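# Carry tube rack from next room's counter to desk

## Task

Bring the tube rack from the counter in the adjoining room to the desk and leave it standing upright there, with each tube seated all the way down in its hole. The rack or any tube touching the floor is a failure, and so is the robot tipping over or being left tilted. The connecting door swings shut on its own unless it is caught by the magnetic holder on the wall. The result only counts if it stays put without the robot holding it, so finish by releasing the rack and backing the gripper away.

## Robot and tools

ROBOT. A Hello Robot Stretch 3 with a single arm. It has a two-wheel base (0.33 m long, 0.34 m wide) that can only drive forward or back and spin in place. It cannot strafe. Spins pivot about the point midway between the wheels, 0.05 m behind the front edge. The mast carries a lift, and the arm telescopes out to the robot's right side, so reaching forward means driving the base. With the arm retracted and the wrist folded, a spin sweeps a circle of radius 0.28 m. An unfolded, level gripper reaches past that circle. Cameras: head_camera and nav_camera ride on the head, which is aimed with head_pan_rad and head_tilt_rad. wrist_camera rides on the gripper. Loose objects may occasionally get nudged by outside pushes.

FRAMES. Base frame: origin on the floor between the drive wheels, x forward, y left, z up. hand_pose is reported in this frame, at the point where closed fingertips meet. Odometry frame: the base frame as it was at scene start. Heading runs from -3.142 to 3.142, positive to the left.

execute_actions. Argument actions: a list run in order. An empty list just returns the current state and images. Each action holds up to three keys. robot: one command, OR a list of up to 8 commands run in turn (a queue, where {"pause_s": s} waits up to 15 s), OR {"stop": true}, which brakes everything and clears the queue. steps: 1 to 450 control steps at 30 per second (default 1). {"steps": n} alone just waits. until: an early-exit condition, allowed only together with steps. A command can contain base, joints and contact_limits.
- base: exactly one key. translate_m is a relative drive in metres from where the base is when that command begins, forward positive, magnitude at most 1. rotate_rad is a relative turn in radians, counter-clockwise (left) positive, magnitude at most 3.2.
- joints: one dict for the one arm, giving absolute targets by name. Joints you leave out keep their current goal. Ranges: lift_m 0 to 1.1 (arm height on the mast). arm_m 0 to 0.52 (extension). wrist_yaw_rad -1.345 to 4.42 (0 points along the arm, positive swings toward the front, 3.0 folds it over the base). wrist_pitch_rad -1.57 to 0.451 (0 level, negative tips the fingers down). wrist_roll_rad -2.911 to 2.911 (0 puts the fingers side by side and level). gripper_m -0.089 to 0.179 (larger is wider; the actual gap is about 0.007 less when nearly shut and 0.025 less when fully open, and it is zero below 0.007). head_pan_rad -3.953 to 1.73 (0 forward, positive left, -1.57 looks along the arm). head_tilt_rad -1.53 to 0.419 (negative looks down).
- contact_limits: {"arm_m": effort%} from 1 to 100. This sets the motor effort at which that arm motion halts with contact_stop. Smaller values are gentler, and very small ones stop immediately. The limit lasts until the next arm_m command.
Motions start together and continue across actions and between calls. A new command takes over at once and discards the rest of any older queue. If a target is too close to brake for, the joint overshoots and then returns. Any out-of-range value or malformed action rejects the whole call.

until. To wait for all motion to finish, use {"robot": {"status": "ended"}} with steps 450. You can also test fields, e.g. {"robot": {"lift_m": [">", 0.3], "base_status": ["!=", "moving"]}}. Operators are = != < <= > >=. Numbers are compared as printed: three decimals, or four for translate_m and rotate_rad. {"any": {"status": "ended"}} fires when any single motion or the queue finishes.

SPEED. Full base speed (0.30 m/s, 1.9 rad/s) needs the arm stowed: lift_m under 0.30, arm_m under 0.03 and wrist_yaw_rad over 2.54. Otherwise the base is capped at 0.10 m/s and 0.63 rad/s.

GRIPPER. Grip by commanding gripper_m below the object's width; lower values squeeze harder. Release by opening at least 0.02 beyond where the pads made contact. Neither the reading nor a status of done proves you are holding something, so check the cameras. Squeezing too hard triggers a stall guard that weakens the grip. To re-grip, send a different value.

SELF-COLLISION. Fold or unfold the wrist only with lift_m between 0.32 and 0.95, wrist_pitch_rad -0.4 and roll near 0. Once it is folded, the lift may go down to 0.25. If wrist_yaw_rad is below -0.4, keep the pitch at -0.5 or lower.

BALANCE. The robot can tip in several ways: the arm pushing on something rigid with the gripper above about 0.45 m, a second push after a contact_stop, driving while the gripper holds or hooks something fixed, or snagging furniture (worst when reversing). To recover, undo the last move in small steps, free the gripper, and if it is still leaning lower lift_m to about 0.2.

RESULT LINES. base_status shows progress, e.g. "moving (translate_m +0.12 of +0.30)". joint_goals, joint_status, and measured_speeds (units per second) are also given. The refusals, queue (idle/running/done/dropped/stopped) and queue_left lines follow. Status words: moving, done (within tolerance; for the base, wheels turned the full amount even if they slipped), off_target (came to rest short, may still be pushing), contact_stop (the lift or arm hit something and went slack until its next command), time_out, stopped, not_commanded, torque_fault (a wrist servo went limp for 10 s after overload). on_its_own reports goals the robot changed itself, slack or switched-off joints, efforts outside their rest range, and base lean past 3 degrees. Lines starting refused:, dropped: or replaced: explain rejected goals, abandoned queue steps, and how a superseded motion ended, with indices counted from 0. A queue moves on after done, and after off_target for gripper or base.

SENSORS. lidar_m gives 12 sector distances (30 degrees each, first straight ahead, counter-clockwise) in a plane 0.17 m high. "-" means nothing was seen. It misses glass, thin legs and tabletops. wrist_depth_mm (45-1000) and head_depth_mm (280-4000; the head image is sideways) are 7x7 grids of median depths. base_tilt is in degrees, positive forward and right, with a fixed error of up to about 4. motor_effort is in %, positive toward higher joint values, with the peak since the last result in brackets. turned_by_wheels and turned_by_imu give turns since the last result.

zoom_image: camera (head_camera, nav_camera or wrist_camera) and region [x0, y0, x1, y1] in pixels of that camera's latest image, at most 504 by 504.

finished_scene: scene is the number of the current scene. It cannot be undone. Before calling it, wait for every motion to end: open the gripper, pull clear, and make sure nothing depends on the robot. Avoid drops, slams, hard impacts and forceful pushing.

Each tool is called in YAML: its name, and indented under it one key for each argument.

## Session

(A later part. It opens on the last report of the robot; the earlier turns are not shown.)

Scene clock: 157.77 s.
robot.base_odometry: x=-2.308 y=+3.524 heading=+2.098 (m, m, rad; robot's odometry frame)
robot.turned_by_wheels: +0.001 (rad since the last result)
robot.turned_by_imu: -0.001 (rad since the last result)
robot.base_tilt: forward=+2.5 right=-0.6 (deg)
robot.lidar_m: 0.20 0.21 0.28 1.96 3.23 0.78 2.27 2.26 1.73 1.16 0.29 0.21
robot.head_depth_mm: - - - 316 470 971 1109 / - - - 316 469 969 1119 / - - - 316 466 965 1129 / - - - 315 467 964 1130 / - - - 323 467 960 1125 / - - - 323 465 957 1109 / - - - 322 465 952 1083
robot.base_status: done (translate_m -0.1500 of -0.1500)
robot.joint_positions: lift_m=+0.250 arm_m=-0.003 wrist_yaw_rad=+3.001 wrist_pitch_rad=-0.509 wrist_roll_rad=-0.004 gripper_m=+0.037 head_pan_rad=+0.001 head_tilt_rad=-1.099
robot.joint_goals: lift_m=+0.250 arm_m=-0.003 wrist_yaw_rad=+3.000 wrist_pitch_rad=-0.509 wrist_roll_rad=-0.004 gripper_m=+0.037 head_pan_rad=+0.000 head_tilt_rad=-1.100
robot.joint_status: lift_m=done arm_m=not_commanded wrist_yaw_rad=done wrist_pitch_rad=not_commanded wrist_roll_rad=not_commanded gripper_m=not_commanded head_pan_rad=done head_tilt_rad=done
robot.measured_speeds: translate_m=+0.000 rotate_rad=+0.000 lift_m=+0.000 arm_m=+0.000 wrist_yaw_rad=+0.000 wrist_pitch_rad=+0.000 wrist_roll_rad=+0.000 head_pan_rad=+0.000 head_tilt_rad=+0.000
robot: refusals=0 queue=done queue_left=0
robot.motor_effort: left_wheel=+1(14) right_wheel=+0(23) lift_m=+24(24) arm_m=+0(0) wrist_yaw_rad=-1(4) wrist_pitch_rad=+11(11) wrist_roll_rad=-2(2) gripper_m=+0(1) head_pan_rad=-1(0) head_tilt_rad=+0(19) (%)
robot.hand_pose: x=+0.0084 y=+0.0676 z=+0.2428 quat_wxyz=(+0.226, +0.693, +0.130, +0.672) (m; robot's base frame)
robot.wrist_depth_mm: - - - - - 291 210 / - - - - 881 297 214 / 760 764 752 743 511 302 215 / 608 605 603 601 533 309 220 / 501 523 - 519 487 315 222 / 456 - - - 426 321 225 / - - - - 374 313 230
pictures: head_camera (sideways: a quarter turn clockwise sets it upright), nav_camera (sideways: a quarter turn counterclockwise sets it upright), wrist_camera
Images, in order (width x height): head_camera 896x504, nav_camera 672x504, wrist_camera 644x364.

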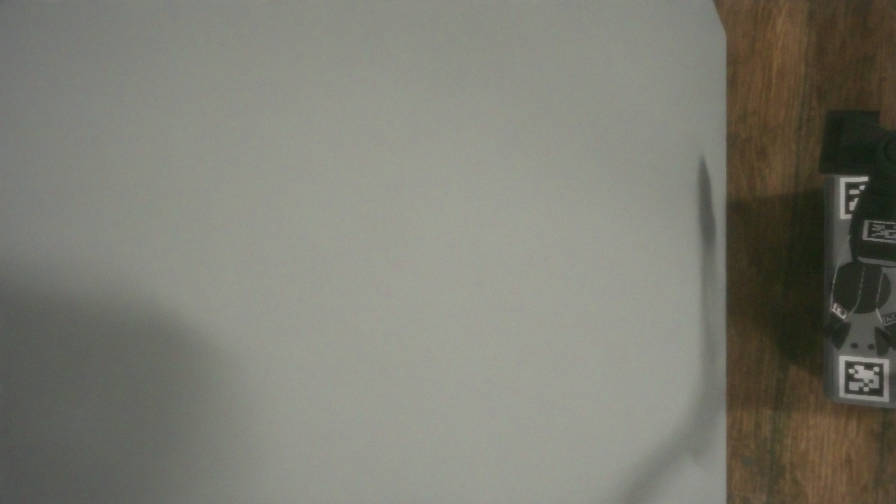

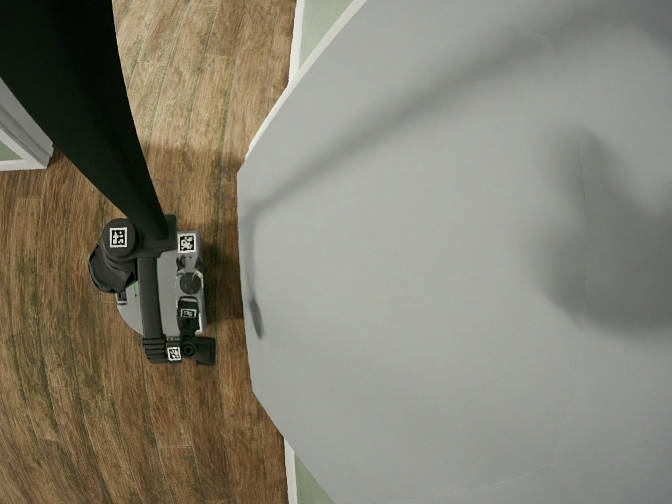

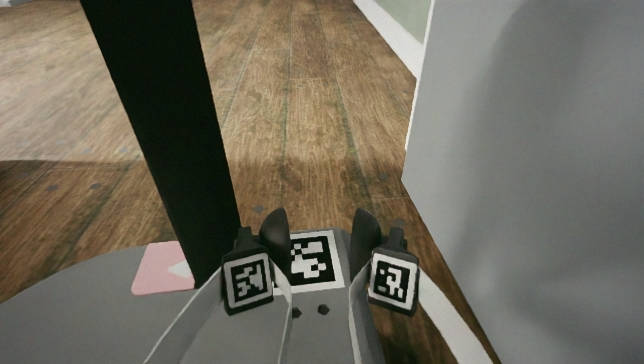

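execute_actions:
  actions:
    - {"robot":[{"base":{"translate_m":-0.15},"joints":{"head_tilt_rad":-0.35}},{"base":{"rotate_rad":-1.64}}],"steps":400,"until":{"robot":{"status":"ended"}}}

execute_actions:
  actions:
    - {"robot":{"joints":{"head_pan_rad":-1.0}},"steps":400,"until":{"robot":{"status":"ended"}}}

Scene clock: 165.33 s.
robot.base_odometry: x=-2.232 y=+3.394 heading=+0.458 (m, m, rad; robot's odometry frame)
robot.turned_by_wheels: -1.640 (rad since the last result)
robot.turned_by_imu: -1.643 (rad since the last result)
robot.base_tilt: forward=+2.6 right=-0.6 (deg)
robot.lidar_m: 1.68 0.53 0.37 0.35 0.36 0.47 2.13 0.70 0.67 1.77 2.37 1.74
robot.head_depth_mm: 1463 1539 1637 1737 1849 1920 1536 / 1455 1532 1636 1732 1840 1908 1543 / 1448 1534 1627 1732 1840 1913 1538 / 1445 1524 1619 1722 1857 1920 1525 / 1449 1530 1620 1712 1821 1915 1510 / 1453 1523 1615 1709 1819 1903 1505 / 1448 1500 1584 1675 1772 1785 1504
robot.base_status: done (rotate_rad -1.6399 of -1.6400)
robot.joint_positions: lift_m=+0.250 arm_m=-0.003 wrist_yaw_rad=+3.001 wrist_pitch_rad=-0.509 wrist_roll_rad=-0.004 gripper_m=+0.037 head_pan_rad=+0.001 head_tilt_rad=-0.359
robot.joint_goals: lift_m=+0.250 arm_m=-0.003 wrist_yaw_rad=+3.000 wrist_pitch_rad=-0.509 wrist_roll_rad=-0.004 gripper_m=+0.037 head_pan_rad=+0.000 head_tilt_rad=-0.350
robot.joint_status: lift_m=done arm_m=not_commanded wrist_yaw_rad=done wrist_pitch_rad=not_commanded wrist_roll_rad=not_commanded gripper_m=not_commanded head_pan_rad=done head_tilt_rad=done
robot.measured_speeds: translate_m=+0.000 rotate_rad=+0.000 lift_m=+0.000 arm_m=+0.000 wrist_yaw_rad=+0.000 wrist_pitch_rad=+0.000 wrist_roll_rad=+0.000 head_pan_rad=+0.000 head_tilt_rad=+0.000
robot: refusals=0 queue=done queue_left=0
robot.motor_effort: left_wheel=+4(16) right_wheel=-3(6) lift_m=+24(24) arm_m=-1(1) wrist_yaw_rad=-1(1) wrist_pitch_rad=+11(11) wrist_roll_rad=-2(2) gripper_m=+0(0) head_pan_rad=+0(1) head_tilt_rad=+3(29) (%)
robot.hand_pose: x=+0.0085 y=+0.0676 z=+0.2428 quat_wxyz=(+0.226, +0.693, +0.130, +0.672) (m; robot's base frame)
robot.wrist_depth_mm: 318 - 348 364 385 409 442 / 343 - 384 403 424 456 632 / 377 391 420 444 473 517 688 / 414 435 472 494 534 573 598 / 461 475 - 524 511 498 500 / 449 - - - 433 424 428 / - - - - 375 376 373
pictures: head_camera (sideways: a quarter turn clockwise sets it upright), nav_camera (sideways: a quarter turn counterclockwise sets it upright), wrist_camera
Images, in order (width x height): head_camera 896x504, nav_camera 672x504, wrist_camera 644x364.

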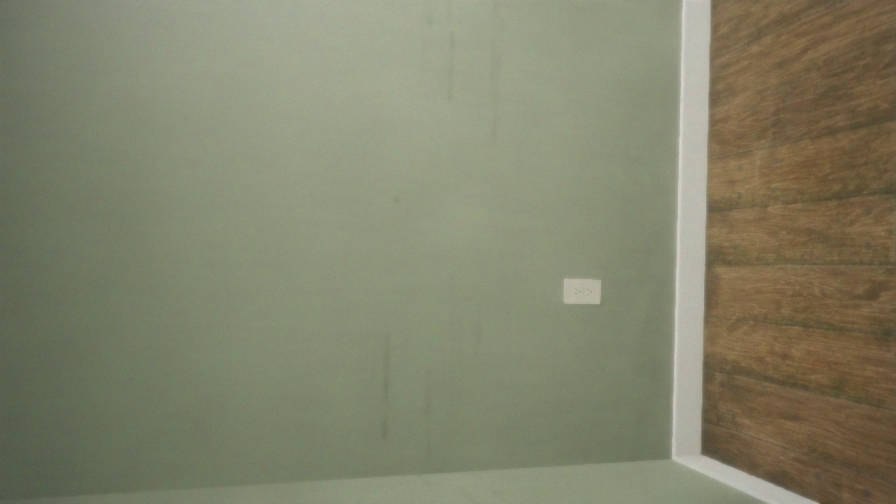

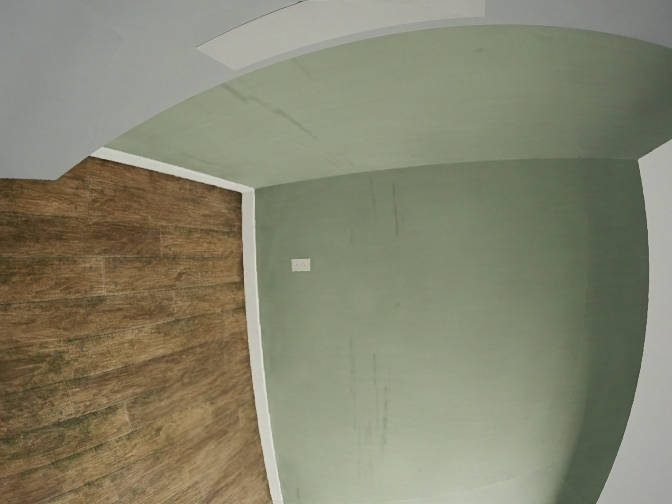

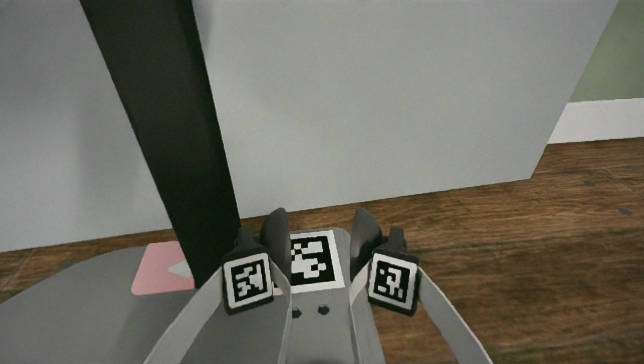

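Scene clock: 166.43 s.
robot.base_odometry: x=-2.232 y=+3.394 heading=+0.458 (m, m, rad; robot's odometry frame)
robot.turned_by_wheels: +0.000 (rad since the last result)
robot.turned_by_imu: +0.000 (rad since the last result)
robot.base_tilt: forward=+2.4 right=-0.6 (deg)
robot.lidar_m: 1.68 0.53 0.37 0.35 0.36 0.47 2.13 0.70 0.67 1.77 2.37 1.74
robot.head_depth_mm: 2905 3013 3069 2664 2702 1998 1553 / 3029 3217 3281 2837 2801 2000 1541 / 3167 3298 3449 2986 2743 1971 1535 / 2770 2954 3088 3221 2718 1956 1520 / 2398 2531 2690 2852 2685 1944 1504 / 2094 2201 2328 2452 2541 1920 1512 / 1878 1959 2058 2155 2253 1911 1494
robot.base_status: done (rotate_rad -1.6399 of -1.6400)
robot.joint_positions: lift_m=+0.250 arm_m=-0.003 wrist_yaw_rad=+3.001 wrist_pitch_rad=-0.509 wrist_roll_rad=-0.004 gripper_m=+0.037 head_pan_rad=-0.993 head_tilt_rad=-0.359
robot.joint_goals: lift_m=+0.250 arm_m=-0.003 wrist_yaw_rad=+3.000 wrist_pitch_rad=-0.509 wrist_roll_rad=-0.004 gripper_m=+0.037 head_pan_rad=-1.000 head_tilt_rad=-0.350
robot.joint_status: lift_m=done arm_m=not_commanded wrist_yaw_rad=done wrist_pitch_rad=not_commanded wrist_roll_rad=not_commanded gripper_m=not_commanded head_pan_rad=done head_tilt_rad=done
robot.measured_speeds: translate_m=+0.000 rotate_rad=+0.000 lift_m=+0.000 arm_m=+0.000 wrist_yaw_rad=+0.000 wrist_pitch_rad=+0.000 wrist_roll_rad=+0.000 head_pan_rad=+0.000 head_tilt_rad=+0.000
robot: refusals=0 queue=done queue_left=0
robot.motor_effort: left_wheel=+4(4) right_wheel=-2(3) lift_m=+24(24) arm_m=-1(1) wrist_yaw_rad=+0(2) wrist_pitch_rad=+11(11) wrist_roll_rad=-2(2) gripper_m=+0(0) head_pan_rad=-3(34) head_tilt_rad=+3(3) (%)
robot.hand_pose: x=+0.0085 y=+0.0676 z=+0.2428 quat_wxyz=(+0.226, +0.693, +0.130, +0.672) (m; robot's base frame)
robot.wrist_depth_mm: 315 - 349 363 387 407 435 / 343 - 382 405 425 454 632 / 378 393 423 447 472 516 691 / 412 439 471 501 542 565 605 / 463 480 - 524 506 501 499 / 452 - - - 438 434 428 / - - - - 372 373 373
pictures: head_camera (sideways: a quarter turn clockwise sets it upright), nav_camera (sideways: a quarter turn counterclockwise sets it upright), wrist_camera
Images, in order (width x height): head_camera 896x504, nav_camera 672x504, wrist_camera 644x364.

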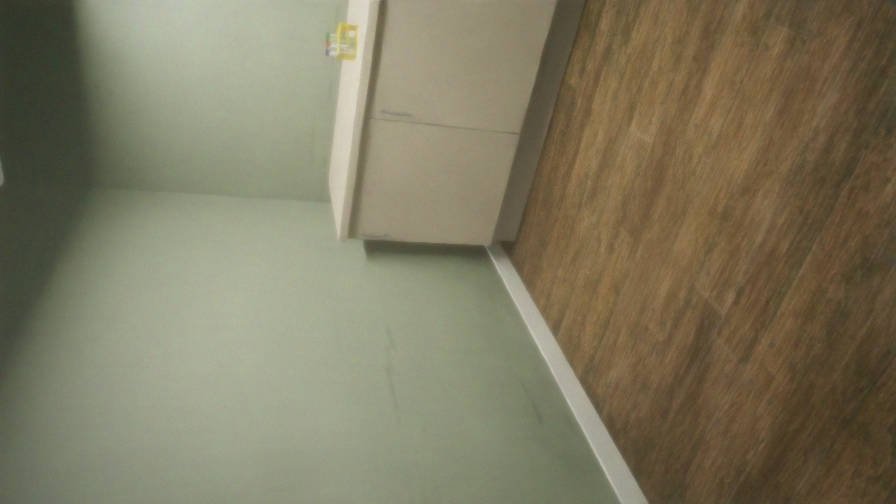

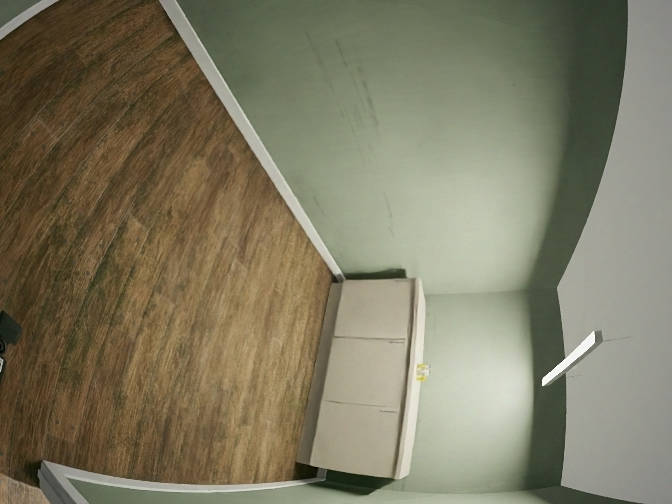

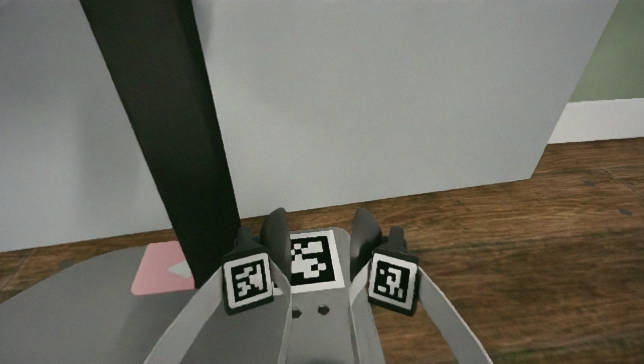

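execute_actions:
  actions:
    - {"robot":[{"base":{"translate_m":0.5}},{"base":{"rotate_rad":-1.55},"joints":{"head_pan_rad":0,"head_tilt_rad":-0.45}},{"base":{"translate_m":1.0}},{"base":{"translate_m":0.5}}],"steps":450,"until":{"robot":{"status":"ended"}}}

Scene clock: 185.97 s.
robot.base_odometry: x=-1.092 y=+2.284 heading=-1.092 (m, m, rad; robot's odometry frame)
robot.turned_by_wheels: -1.550 (rad since the last result)
robot.turned_by_imu: -1.546 (rad since the last result)
robot.base_tilt: forward=+2.5 right=-0.3 (deg)
robot.lidar_m: 1.14 1.21 1.15 1.12 1.18 1.67 1.87 1.35 1.03 1.00 1.06 1.17
robot.head_depth_mm: 1492 1587 1693 1196 1264 1397 1433 / 1491 1589 1686 1198 1280 1396 1422 / 1497 1598 1677 1205 1284 1411 1420 / 1487 1605 1679 1209 1287 1416 1410 / 1497 1602 1661 1208 1298 1417 1402 / 1496 1605 1695 1210 1289 1430 1402 / 1503 1615 1661 1212 1310 1429 1391
robot.base_status: done (translate_m +0.5000 of +0.5000)
robot.joint_positions: lift_m=+0.250 arm_m=-0.003 wrist_yaw_rad=+3.001 wrist_pitch_rad=-0.509 wrist_roll_rad=-0.004 gripper_m=+0.037 head_pan_rad=-0.007 head_tilt_rad=-0.446
robot.joint_goals: lift_m=+0.250 arm_m=-0.003 wrist_yaw_rad=+3.000 wrist_pitch_rad=-0.509 wrist_roll_rad=-0.004 gripper_m=+0.037 head_pan_rad=+0.000 head_tilt_rad=-0.450
robot.joint_status: lift_m=done arm_m=not_commanded wrist_yaw_rad=done wrist_pitch_rad=not_commanded wrist_roll_rad=not_commanded gripper_m=not_commanded head_pan_rad=done head_tilt_rad=done
robot.measured_speeds: translate_m=+0.000 rotate_rad=+0.000 lift_m=+0.000 arm_m=+0.000 wrist_yaw_rad=+0.000 wrist_pitch_rad=+0.000 wrist_roll_rad=+0.000 head_pan_rad=+0.000 head_tilt_rad=+0.000
robot: refusals=0 queue=done queue_left=0
robot.motor_effort: left_wheel=+3(16) right_wheel=-2(8) lift_m=+24(24) arm_m=+0(1) wrist_yaw_rad=-1(1) wrist_pitch_rad=+11(11) wrist_roll_rad=-2(2) gripper_m=+0(0) head_pan_rad=+3(37) head_tilt_rad=-2(9) (%)
robot.hand_pose: x=+0.0085 y=+0.0676 z=+0.2428 quat_wxyz=(+0.226, +0.693, +0.130, +0.672) (m; robot's base frame)
robot.wrist_depth_mm: - - - - - - - / - - - - - - - / 764 757 748 754 752 756 758 / 611 607 608 599 601 598 607 / 507 523 - 530 504 489 498 / 466 - - - 441 428 429 / - - - - 376 375 371
pictures: head_camera (sideways: a quarter turn clockwise sets it upright), nav_camera (sideways: a quarter turn counterclockwise sets it upright), wrist_camera
Images, in order (width x height): head_camera 896x504, nav_camera 672x504, wrist_camera 644x364.

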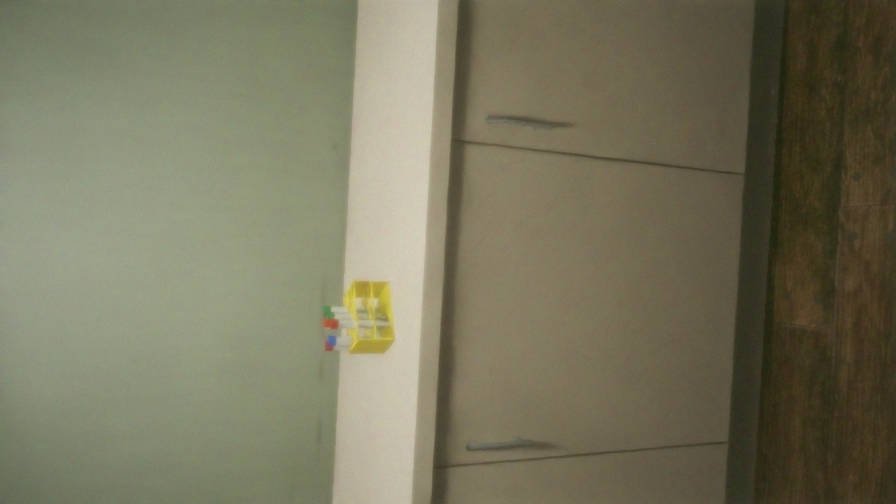

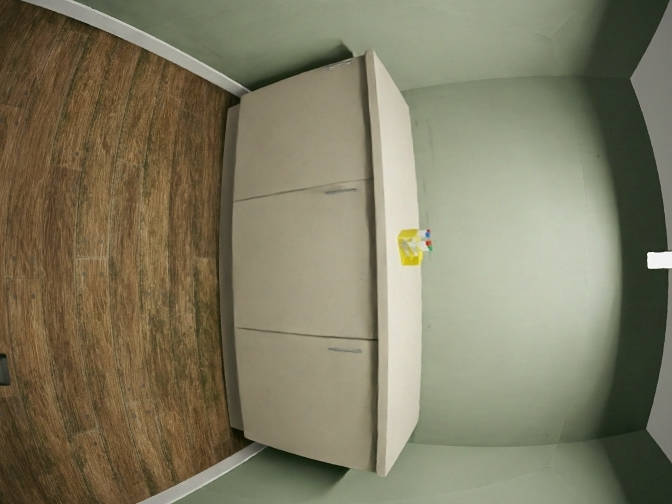

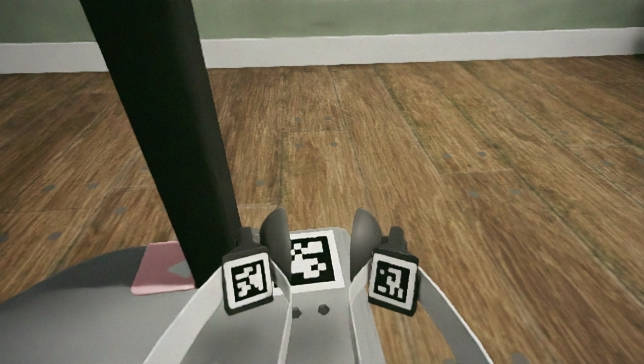

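zoom_image:
  camera: "head_camera"
  region: [290, 250, 430, 380]

Region (290, 250, 430, 380) of head_camera's 896x504 image, scaled by 3.600, with more detail than that image has; it fills the top 468 rows of this view, and the rest is white.

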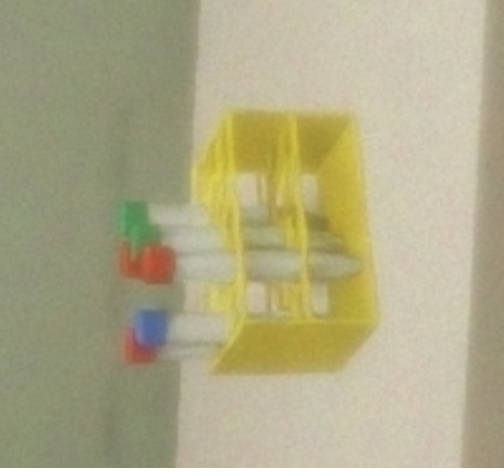

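execute_actions:
  actions:
    - {"robot":[{"base":{"translate_m":0.65}},{"base":{"rotate_rad":1.571}},{"joints":{"lift_m":0.9,"wrist_pitch_rad":-0.4,"head_pan_rad":-1.5,"head_tilt_rad":-0.6}},{"joints":{"lift_m":0.95}},{"joints":{"lift_m":0.95,"wrist_yaw_rad":1.3}},{"joints":{"lift_m":1.08,"wrist_pitch_rad":0,"gripper_m":0.17}},{"joints":{"wrist_yaw_rad":0}}],"steps":450,"until":{"robot":{"status":"ended"}}}

Scene clock: 208.07 s.
robot.base_odometry: x=-0.793 y=+1.707 heading=+0.479 (m, m, rad; robot's odometry frame)
robot.turned_by_wheels: +1.571 (rad since the last result)
robot.turned_by_imu: +1.570 (rad since the last result)
robot.base_tilt: forward=+2.5 right=-0.5 (deg)
robot.lidar_m: 1.08 1.14 1.61 2.51 1.42 1.06 1.04 0.67 0.51 0.50 0.53 0.76
robot.head_depth_mm: 907 984 1055 786 603 - - / 911 994 1071 775 598 - - / 918 1003 1078 766 595 - - / 928 1016 1072 724 612 691 795 / 937 1029 1084 689 608 706 812 / 945 1042 1094 745 627 721 810 / 959 1046 1088 736 619 730 -
robot.base_status: done (rotate_rad +1.5709 of +1.5710)
robot.joint_positions: lift_m=+0.950 arm_m=-0.003 wrist_yaw_rad=+1.562 wrist_pitch_rad=-0.420 wrist_roll_rad=-0.004 gripper_m=+0.037 head_pan_rad=-1.493 head_tilt_rad=-0.593
robot.joint_goals: lift_m=+0.950 arm_m=-0.003 wrist_yaw_rad=+1.300 wrist_pitch_rad=-0.400 wrist_roll_rad=-0.004 gripper_m=+0.037 head_pan_rad=-1.500 head_tilt_rad=-0.600
robot.joint_status: lift_m=moving arm_m=not_commanded wrist_yaw_rad=moving wrist_pitch_rad=done wrist_roll_rad=not_commanded gripper_m=not_commanded head_pan_rad=done head_tilt_rad=done
robot.measured_speeds: translate_m=+0.000 rotate_rad=+0.000 lift_m=+0.000 arm_m=+0.000 wrist_yaw_rad=-1.299 wrist_pitch_rad=+0.000 wrist_roll_rad=+0.000 head_pan_rad=+0.000 head_tilt_rad=+0.000
robot: refusals=0 queue=running queue_left=2
robot.motor_effort: left_wheel=-4(14) right_wheel=+2(9) lift_m=+30(31) arm_m=-1(1) wrist_yaw_rad=-1(1) wrist_pitch_rad=+12(12) wrist_roll_rad=-2(2) gripper_m=+1(0) head_pan_rad=-3(34) head_tilt_rad=-3(12) (%)
robot.hand_pose: x=+0.2028 y=-0.1444 z=+0.9621 quat_wxyz=(+0.596, +0.591, -0.386, +0.383) (m; robot's base frame)
robot.wrist_depth_mm: 909 921 892 888 891 856 855 / - - 948 963 965 732 627 / - - - - - 714 447 / - - - - - 696 451 / - - - - - 695 449 / - - - - - 683 449 / - - - - - 633 449
pictures: head_camera (sideways: a quarter turn clockwise sets it upright), nav_camera (sideways: a quarter turn counterclockwise sets it upright), wrist_camera
Images, in order (width x height): head_camera 896x504, nav_camera 672x504, wrist_camera 644x364.

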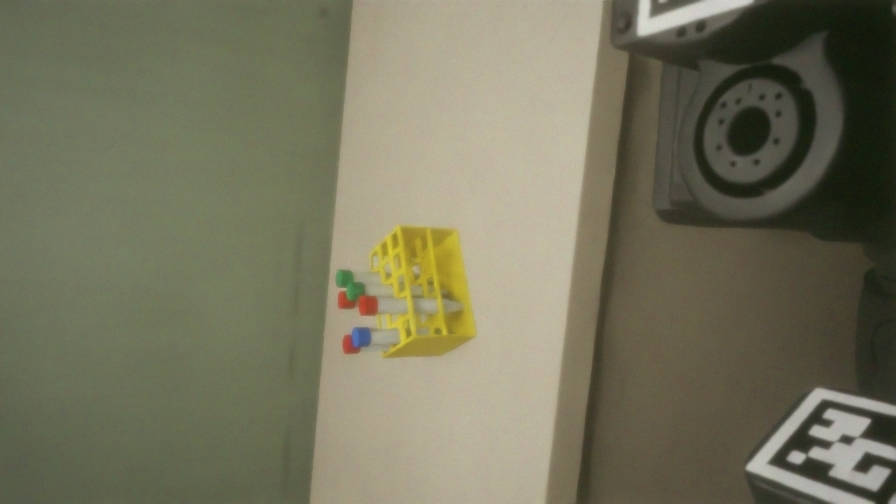

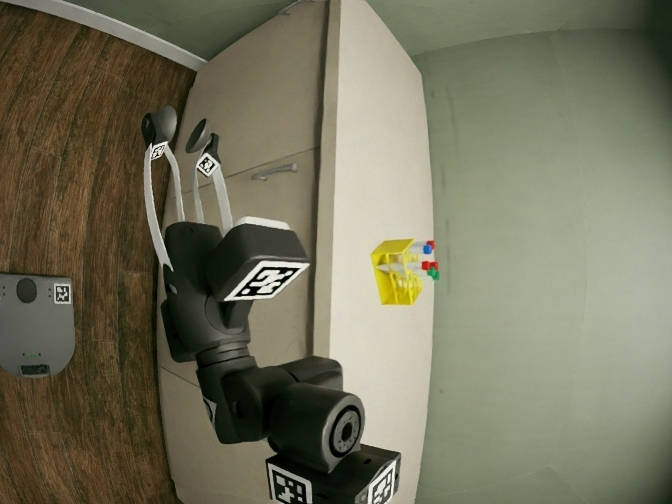

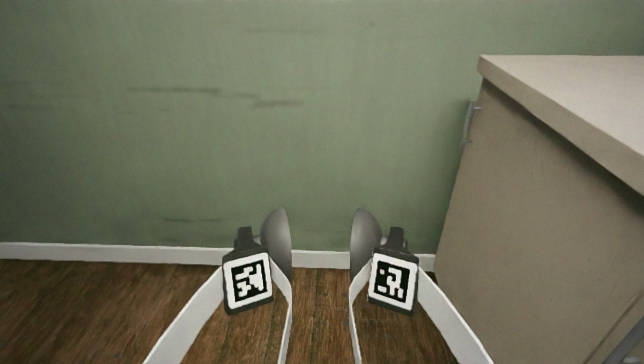

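execute_actions:
  actions:
    - {"steps":300,"until":{"robot":{"status":"ended"}}}

Scene clock: 212.37 s.
robot.base_odometry: x=-0.793 y=+1.707 heading=+0.479 (m, m, rad; robot's odometry frame)
robot.turned_by_wheels: +0.000 (rad since the last result)
robot.turned_by_imu: -0.001 (rad since the last result)
robot.base_tilt: forward=+2.4 right=-0.5 (deg)
robot.lidar_m: 1.08 1.14 1.61 2.52 1.41 1.07 1.04 0.67 0.51 0.50 0.53 0.76
robot.head_depth_mm: 903 - - - - - 771 / 907 - - - - - 797 / 917 - - - - - 802 / 931 1020 1089 713 611 692 813 / 935 1025 1054 688 608 705 831 / 945 1035 1094 741 626 724 853 / 955 1048 1089 736 620 738 876
robot.base_status: done (rotate_rad +1.5708 of +1.5710)
robot.joint_positions: lift_m=+1.080 arm_m=-0.003 wrist_yaw_rad=+0.002 wrist_pitch_rad=-0.023 wrist_roll_rad=-0.004 gripper_m=+0.170 head_pan_rad=-1.493 head_tilt_rad=-0.593
robot.joint_goals: lift_m=+1.080 arm_m=-0.003 wrist_yaw_rad=+0.000 wrist_pitch_rad=+0.000 wrist_roll_rad=-0.004 gripper_m=+0.170 head_pan_rad=-1.500 head_tilt_rad=-0.600
robot.joint_status: lift_m=done arm_m=not_commanded wrist_yaw_rad=done wrist_pitch_rad=done wrist_roll_rad=not_commanded gripper_m=done head_pan_rad=done head_tilt_rad=done
robot.measured_speeds: translate_m=+0.000 rotate_rad=+0.000 lift_m=+0.000 arm_m=+0.000 wrist_yaw_rad=+0.000 wrist_pitch_rad=+0.000 wrist_roll_rad=+0.000 head_pan_rad=+0.000 head_tilt_rad=+0.000
robot: refusals=0 queue=done queue_left=0
robot.motor_effort: left_wheel=-4(4) right_wheel=+2(3) lift_m=+30(32) arm_m=+0(1) wrist_yaw_rad=-2(2) wrist_pitch_rad=+14(15) wrist_roll_rad=-2(2) gripper_m=+1(84) head_pan_rad=-3(3) head_tilt_rad=-2(3) (%)
robot.hand_pose: x=-0.0209 y=-0.3979 z=+1.1887 quat_wxyz=(+0.709, +0.009, -0.705, -0.008) (m; robot's base frame)
robot.wrist_depth_mm: 841 817 807 796 794 791 773 / 860 848 839 822 827 795 789 / 900 874 848 847 851 828 825 / 917 901 881 840 839 825 833 / 925 946 899 892 895 868 857 / 697 676 655 706 692 681 701 / 500 529 483 502 531 533 524
pictures: head_camera (sideways: a quarter turn clockwise sets it upright), nav_camera (sideways: a quarter turn counterclockwise sets it upright), wrist_camera
Images, in order (width x height): head_camera 896x504, nav_camera 672x504, wrist_camera 644x364.

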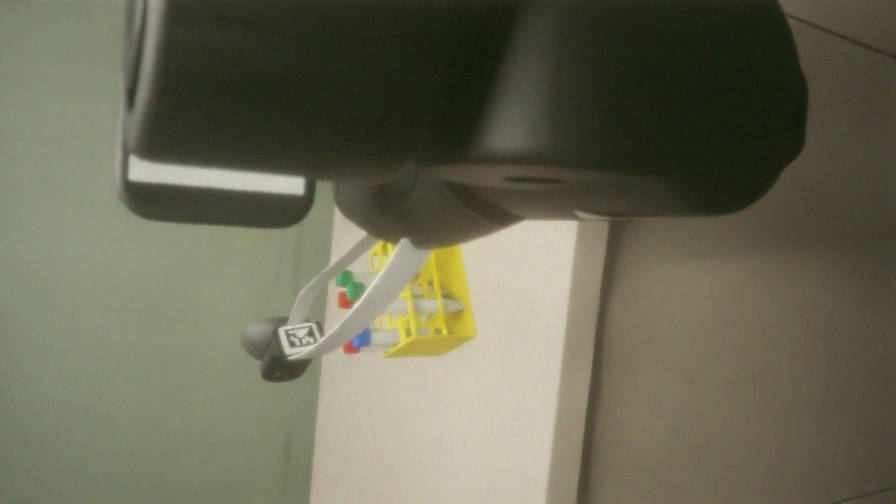

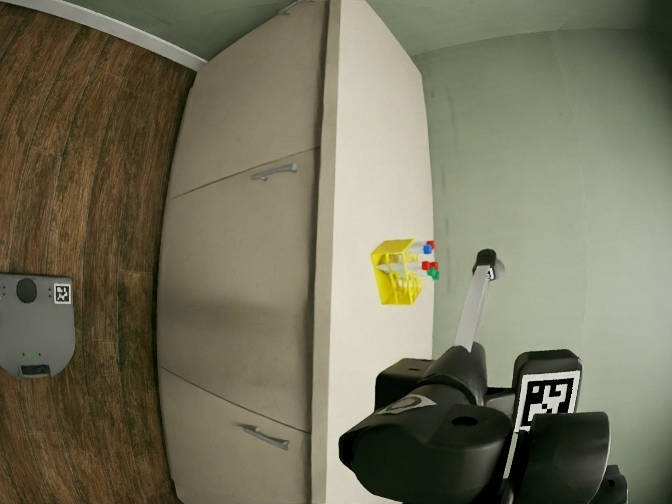

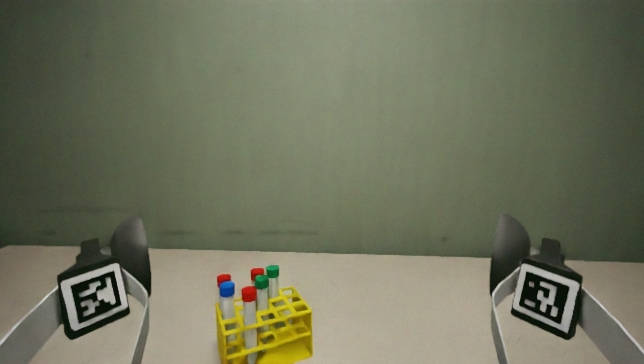

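execute_actions:
  actions:
    - {"robot":{"base":{"translate_m":0.09},"joints":{"lift_m":1.05,"arm_m":0.12,"wrist_pitch_rad":-0.5,"head_tilt_rad":-0.45}},"steps":300,"until":{"robot":{"status":"ended"}}}

Scene clock: 218.37 s.
robot.base_odometry: x=-0.713 y=+1.748 heading=+0.479 (m, m, rad; robot's odometry frame)
robot.turned_by_wheels: +0.000 (rad since the last result)
robot.turned_by_imu: -0.001 (rad since the last result)
robot.base_tilt: forward=+2.6 right=-0.5 (deg)
robot.lidar_m: 1.00 1.05 1.48 2.52 1.53 1.15 1.13 0.68 0.52 0.51 0.54 0.77
robot.head_depth_mm: 916 975 - - - 571 633 / 924 985 1042 - - 579 643 / 928 996 1050 - - 582 656 / 939 1006 1081 981 659 602 668 / 947 1016 1095 999 652 609 679 / 954 1028 1108 982 674 623 693 / 970 1034 1121 973 669 631 705
robot.base_status: done (translate_m +0.0900 of +0.0900)
robot.joint_positions: lift_m=+1.050 arm_m=+0.120 wrist_yaw_rad=+0.001 wrist_pitch_rad=-0.514 wrist_roll_rad=-0.004 gripper_m=+0.170 head_pan_rad=-1.493 head_tilt_rad=-0.458
robot.joint_goals: lift_m=+1.050 arm_m=+0.120 wrist_yaw_rad=+0.000 wrist_pitch_rad=-0.500 wrist_roll_rad=-0.004 gripper_m=+0.170 head_pan_rad=-1.500 head_tilt_rad=-0.450
robot.joint_status: lift_m=done arm_m=done wrist_yaw_rad=done wrist_pitch_rad=done wrist_roll_rad=not_commanded gripper_m=done head_pan_rad=done head_tilt_rad=done
robot.measured_speeds: translate_m=+0.000 rotate_rad=+0.000 lift_m=+0.000 arm_m=+0.000 wrist_yaw_rad=+0.000 wrist_pitch_rad=+0.000 wrist_roll_rad=+0.000 head_pan_rad=+0.000 head_tilt_rad=+0.000
robot: refusals=0 queue=done queue_left=0
robot.motor_effort: left_wheel=-4(5) right_wheel=+2(5) lift_m=+22(30) arm_m=+3(3) wrist_yaw_rad=-1(2) wrist_pitch_rad=+9(11) wrist_roll_rad=-2(2) gripper_m=+0(1) head_pan_rad=-3(3) head_tilt_rad=+3(13) (%)
robot.hand_pose: x=-0.0213 y=-0.4760 z=+1.0420 quat_wxyz=(+0.686, +0.181, -0.682, -0.179) (m; robot's base frame)
robot.wrist_depth_mm: 714 704 678 676 669 658 664 / 702 696 719 724 717 689 692 / 534 534 528 359 532 530 528 / 424 424 424 375 422 427 427 / 352 364 352 352 351 367 353 / 308 298 302 301 301 304 304 / 277 271 268 263 263 262 261
pictures: head_camera (sideways: a quarter turn clockwise sets it upright), nav_camera (sideways: a quarter turn counterclockwise sets it upright), wrist_camera
Images, in order (width x height): head_camera 896x504, nav_camera 672x504, wrist_camera 644x364.

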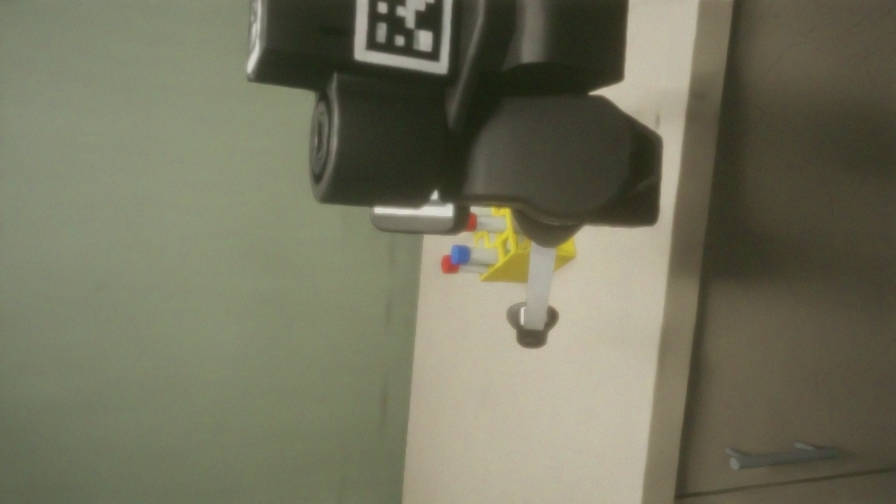

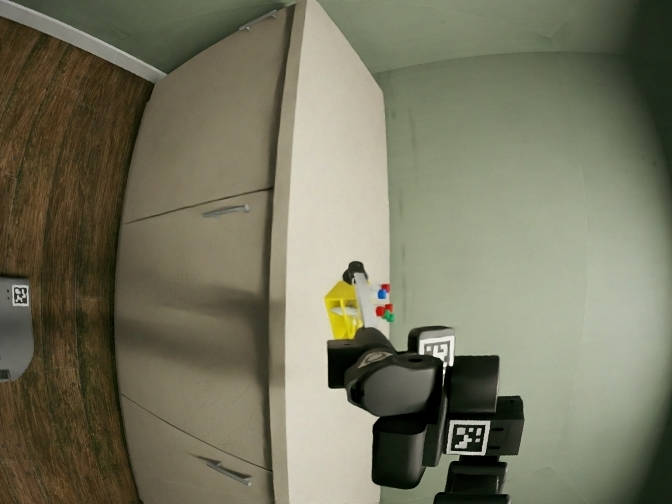

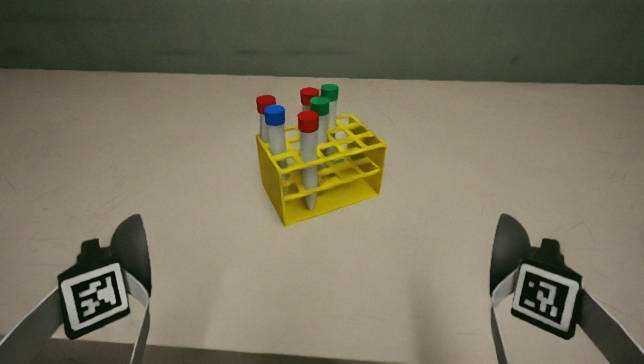

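zoom_image:
  camera: "wrist_camera"
  region: [230, 70, 410, 240]

Region (230, 70, 410, 240) of wrist_camera's 644x364 image, scaled by 2.800.

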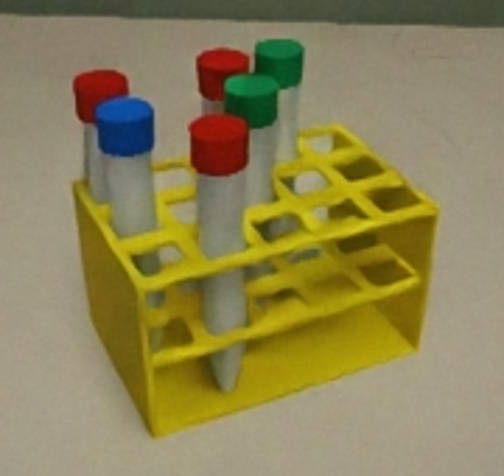

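execute_actions:
  actions:
    - {"robot":[{"joints":{"arm_m":0.0}},{"base":{"rotate_rad":0.45}},{"base":{"translate_m":-0.3},"joints":{"wrist_pitch_rad":-0.45}}],"steps":400,"until":{"robot":{"status":"ended"}}}

Scene clock: 247.40 s.
robot.base_odometry: x=-0.893 y=+1.508 heading=+0.929 (m, m, rad; robot's odometry frame)
robot.turned_by_wheels: +0.450 (rad since the last result)
robot.turned_by_imu: +0.447 (rad since the last result)
robot.base_tilt: forward=+2.6 right=-0.5 (deg)
robot.lidar_m: 1.29 1.73 2.64 1.27 0.90 0.86 0.52 0.38 0.36 0.37 0.51 1.26
robot.head_depth_mm: 818 863 915 955 - - - / 859 912 970 1015 - - - / 910 965 1026 1078 - - - / 960 1026 1099 1048 630 550 542 / 1019 1091 1174 994 713 524 593 / 1091 1169 1267 990 677 574 663 / 1171 1264 1356 974 670 662 749
robot.base_status: done (translate_m -0.3000 of -0.3000)
robot.joint_positions: lift_m=+1.050 arm_m=+0.000 wrist_yaw_rad=+0.001 wrist_pitch_rad=-0.471 wrist_roll_rad=-0.004 gripper_m=+0.170 head_pan_rad=-1.493 head_tilt_rad=-0.458
robot.joint_goals: lift_m=+1.050 arm_m=+0.000 wrist_yaw_rad=+0.000 wrist_pitch_rad=-0.450 wrist_roll_rad=-0.004 gripper_m=+0.170 head_pan_rad=-1.500 head_tilt_rad=-0.450
robot.joint_status: lift_m=done arm_m=done wrist_yaw_rad=done wrist_pitch_rad=done wrist_roll_rad=not_commanded gripper_m=done head_pan_rad=done head_tilt_rad=done
robot.measured_speeds: translate_m=+0.000 rotate_rad=+0.000 lift_m=+0.000 arm_m=+0.000 wrist_yaw_rad=+0.000 wrist_pitch_rad=+0.000 wrist_roll_rad=+0.000 head_pan_rad=+0.000 head_tilt_rad=+0.000
robot: refusals=0 queue=done queue_left=0
robot.motor_effort: left_wheel=-3(11) right_wheel=+3(5) lift_m=+22(22) arm_m=-2(2) wrist_yaw_rad=+0(1) wrist_pitch_rad=+13(14) wrist_roll_rad=-2(2) gripper_m=+1(1) head_pan_rad=-3(3) head_tilt_rad=+3(3) (%)
robot.hand_pose: x=-0.0213 y=-0.3627 z=+1.0512 quat_wxyz=(+0.689, +0.166, -0.686, -0.165) (m; robot's base frame)
robot.wrist_depth_mm: 884 - 883 766 684 607 546 / 805 822 831 776 729 639 572 / 599 585 585 404 590 590 587 / 466 455 462 418 455 458 454 / 654 387 378 373 375 389 375 / - 433 319 314 315 318 318 / - 661 410 276 274 275 272
pictures: head_camera (sideways: a quarter turn clockwise sets it upright), nav_camera (sideways: a quarter turn counterclockwise sets it upright), wrist_camera
Images, in order (width x height): head_camera 896x504, nav_camera 672x504, wrist_camera 644x364.

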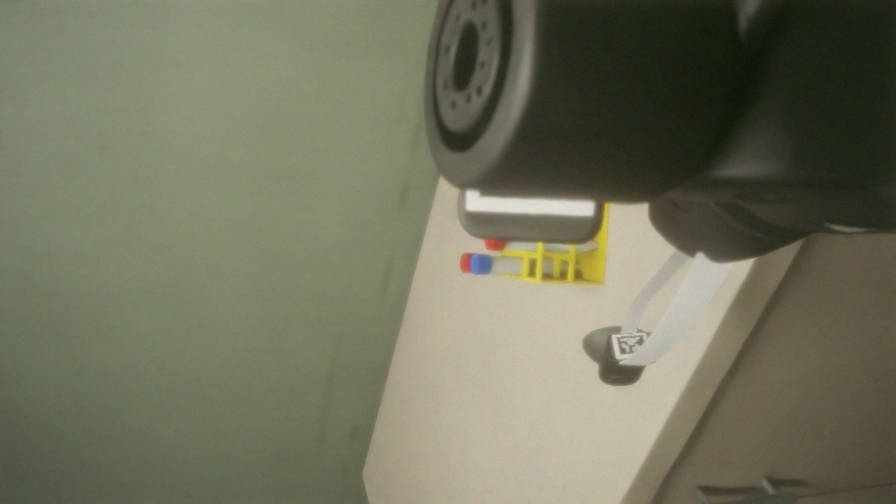

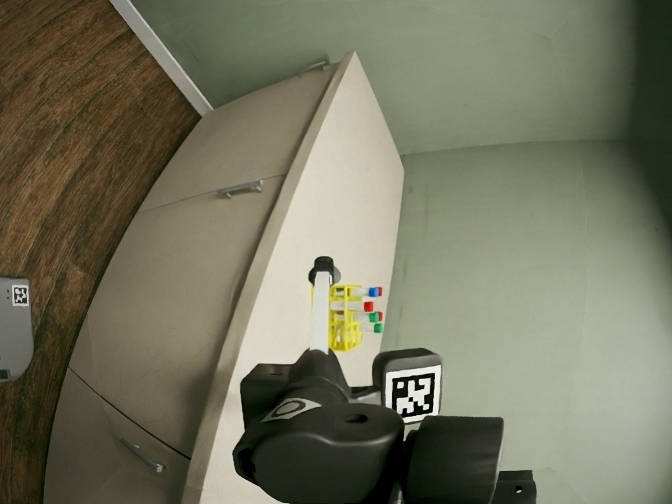

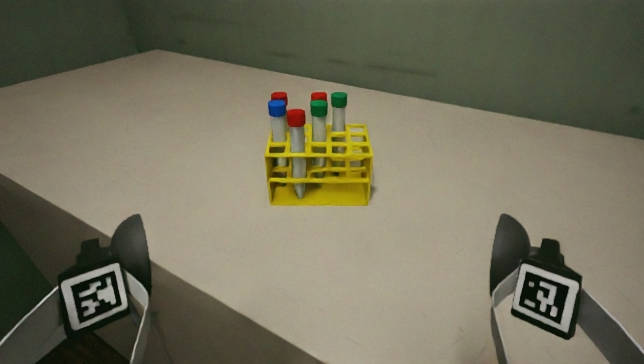

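execute_actions:
  actions:
    - {"robot":[{"joints":{"wrist_pitch_rad":-0.25,"gripper_m":0.179,"arm_m":0.1}},{"joints":{"lift_m":0.94}}],"steps":400,"until":{"robot":{"status":"ended"}}}

Scene clock: 256.33 s.
robot.base_odometry: x=-0.893 y=+1.508 heading=+0.929 (m, m, rad; robot's odometry frame)
robot.turned_by_wheels: +0.000 (rad since the last result)
robot.turned_by_imu: -0.002 (rad since the last result)
robot.base_tilt: forward=+2.5 right=-0.5 (deg)
robot.lidar_m: 1.29 1.73 2.64 1.28 0.91 0.86 0.52 0.38 0.36 0.37 0.51 1.26
robot.head_depth_mm: 819 865 912 954 783 - - / 863 911 972 991 771 - - / 907 965 1025 1026 670 - - / 964 1027 1098 1015 631 503 544 / 1022 1093 1176 1003 713 535 593 / 1091 1176 1262 988 675 573 664 / 1165 1265 1359 975 668 661 747
robot.base_status: done (translate_m -0.3000 of -0.3000)
robot.joint_positions: lift_m=+0.940 arm_m=+0.100 wrist_yaw_rad=+0.001 wrist_pitch_rad=-0.271 wrist_roll_rad=-0.004 gripper_m=+0.179 head_pan_rad=-1.493 head_tilt_rad=-0.458
robot.joint_goals: lift_m=+0.940 arm_m=+0.100 wrist_yaw_rad=+0.000 wrist_pitch_rad=-0.250 wrist_roll_rad=-0.004 gripper_m=+0.179 head_pan_rad=-1.500 head_tilt_rad=-0.450
robot.joint_status: lift_m=done arm_m=done wrist_yaw_rad=done wrist_pitch_rad=done wrist_roll_rad=not_commanded gripper_m=done head_pan_rad=done head_tilt_rad=done
robot.measured_speeds: translate_m=+0.000 rotate_rad=+0.000 lift_m=+0.000 arm_m=+0.000 wrist_yaw_rad=+0.000 wrist_pitch_rad=+0.000 wrist_roll_rad=+0.000 head_pan_rad=+0.000 head_tilt_rad=+0.000
robot: refusals=0 queue=done queue_left=0
robot.motor_effort: left_wheel=-4(4) right_wheel=+2(2) lift_m=+22(22) arm_m=+3(3) wrist_yaw_rad=-1(0) wrist_pitch_rad=+13(12) wrist_roll_rad=-2(2) gripper_m=+1(50) head_pan_rad=-3(3) head_tilt_rad=+3(3) (%)
robot.hand_pose: x=-0.0213 y=-0.4851 z=+0.9870 quat_wxyz=(+0.702, +0.096, -0.699, -0.095) (m; robot's base frame)
robot.wrist_depth_mm: 860 911 772 670 588 525 473 / 874 - 825 713 620 556 496 / 675 669 605 283 623 570 518 / 432 431 380 272 400 432 434 / 323 322 305 287 303 334 321 / 265 253 254 254 253 254 260 / 204 211 211 210 211 209 206
pictures: head_camera (sideways: a quarter turn clockwise sets it upright), nav_camera (sideways: a quarter turn counterclockwise sets it upright), wrist_camera
Images, in order (width x height): head_camera 896x504, nav_camera 672x504, wrist_camera 644x364.

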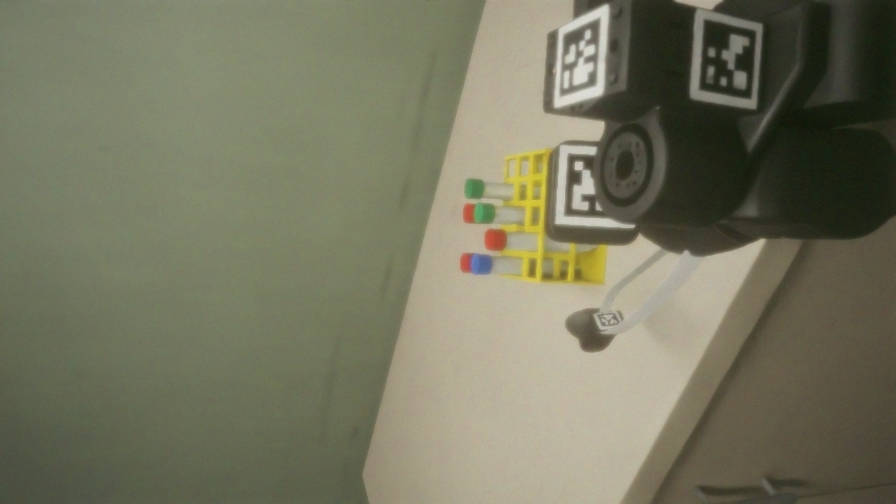

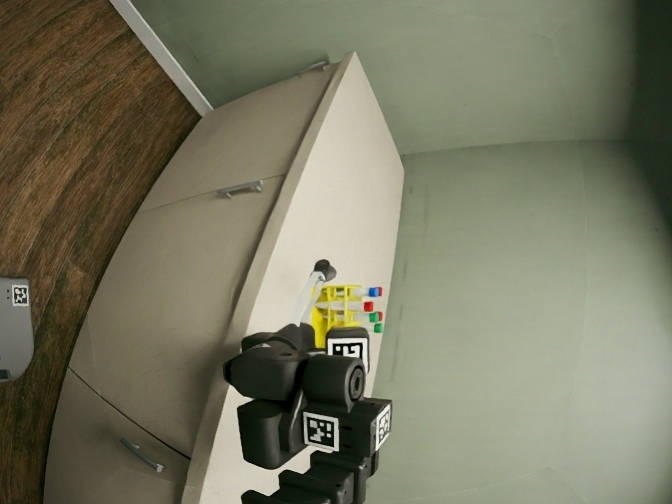

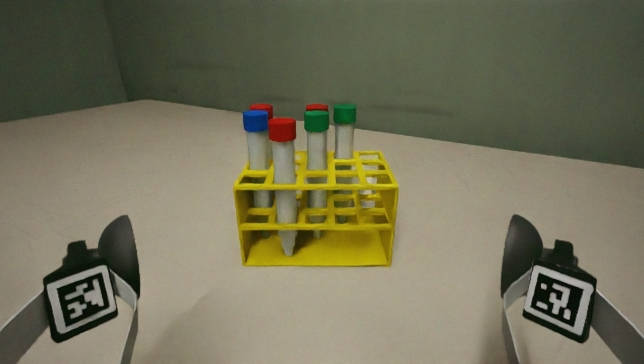

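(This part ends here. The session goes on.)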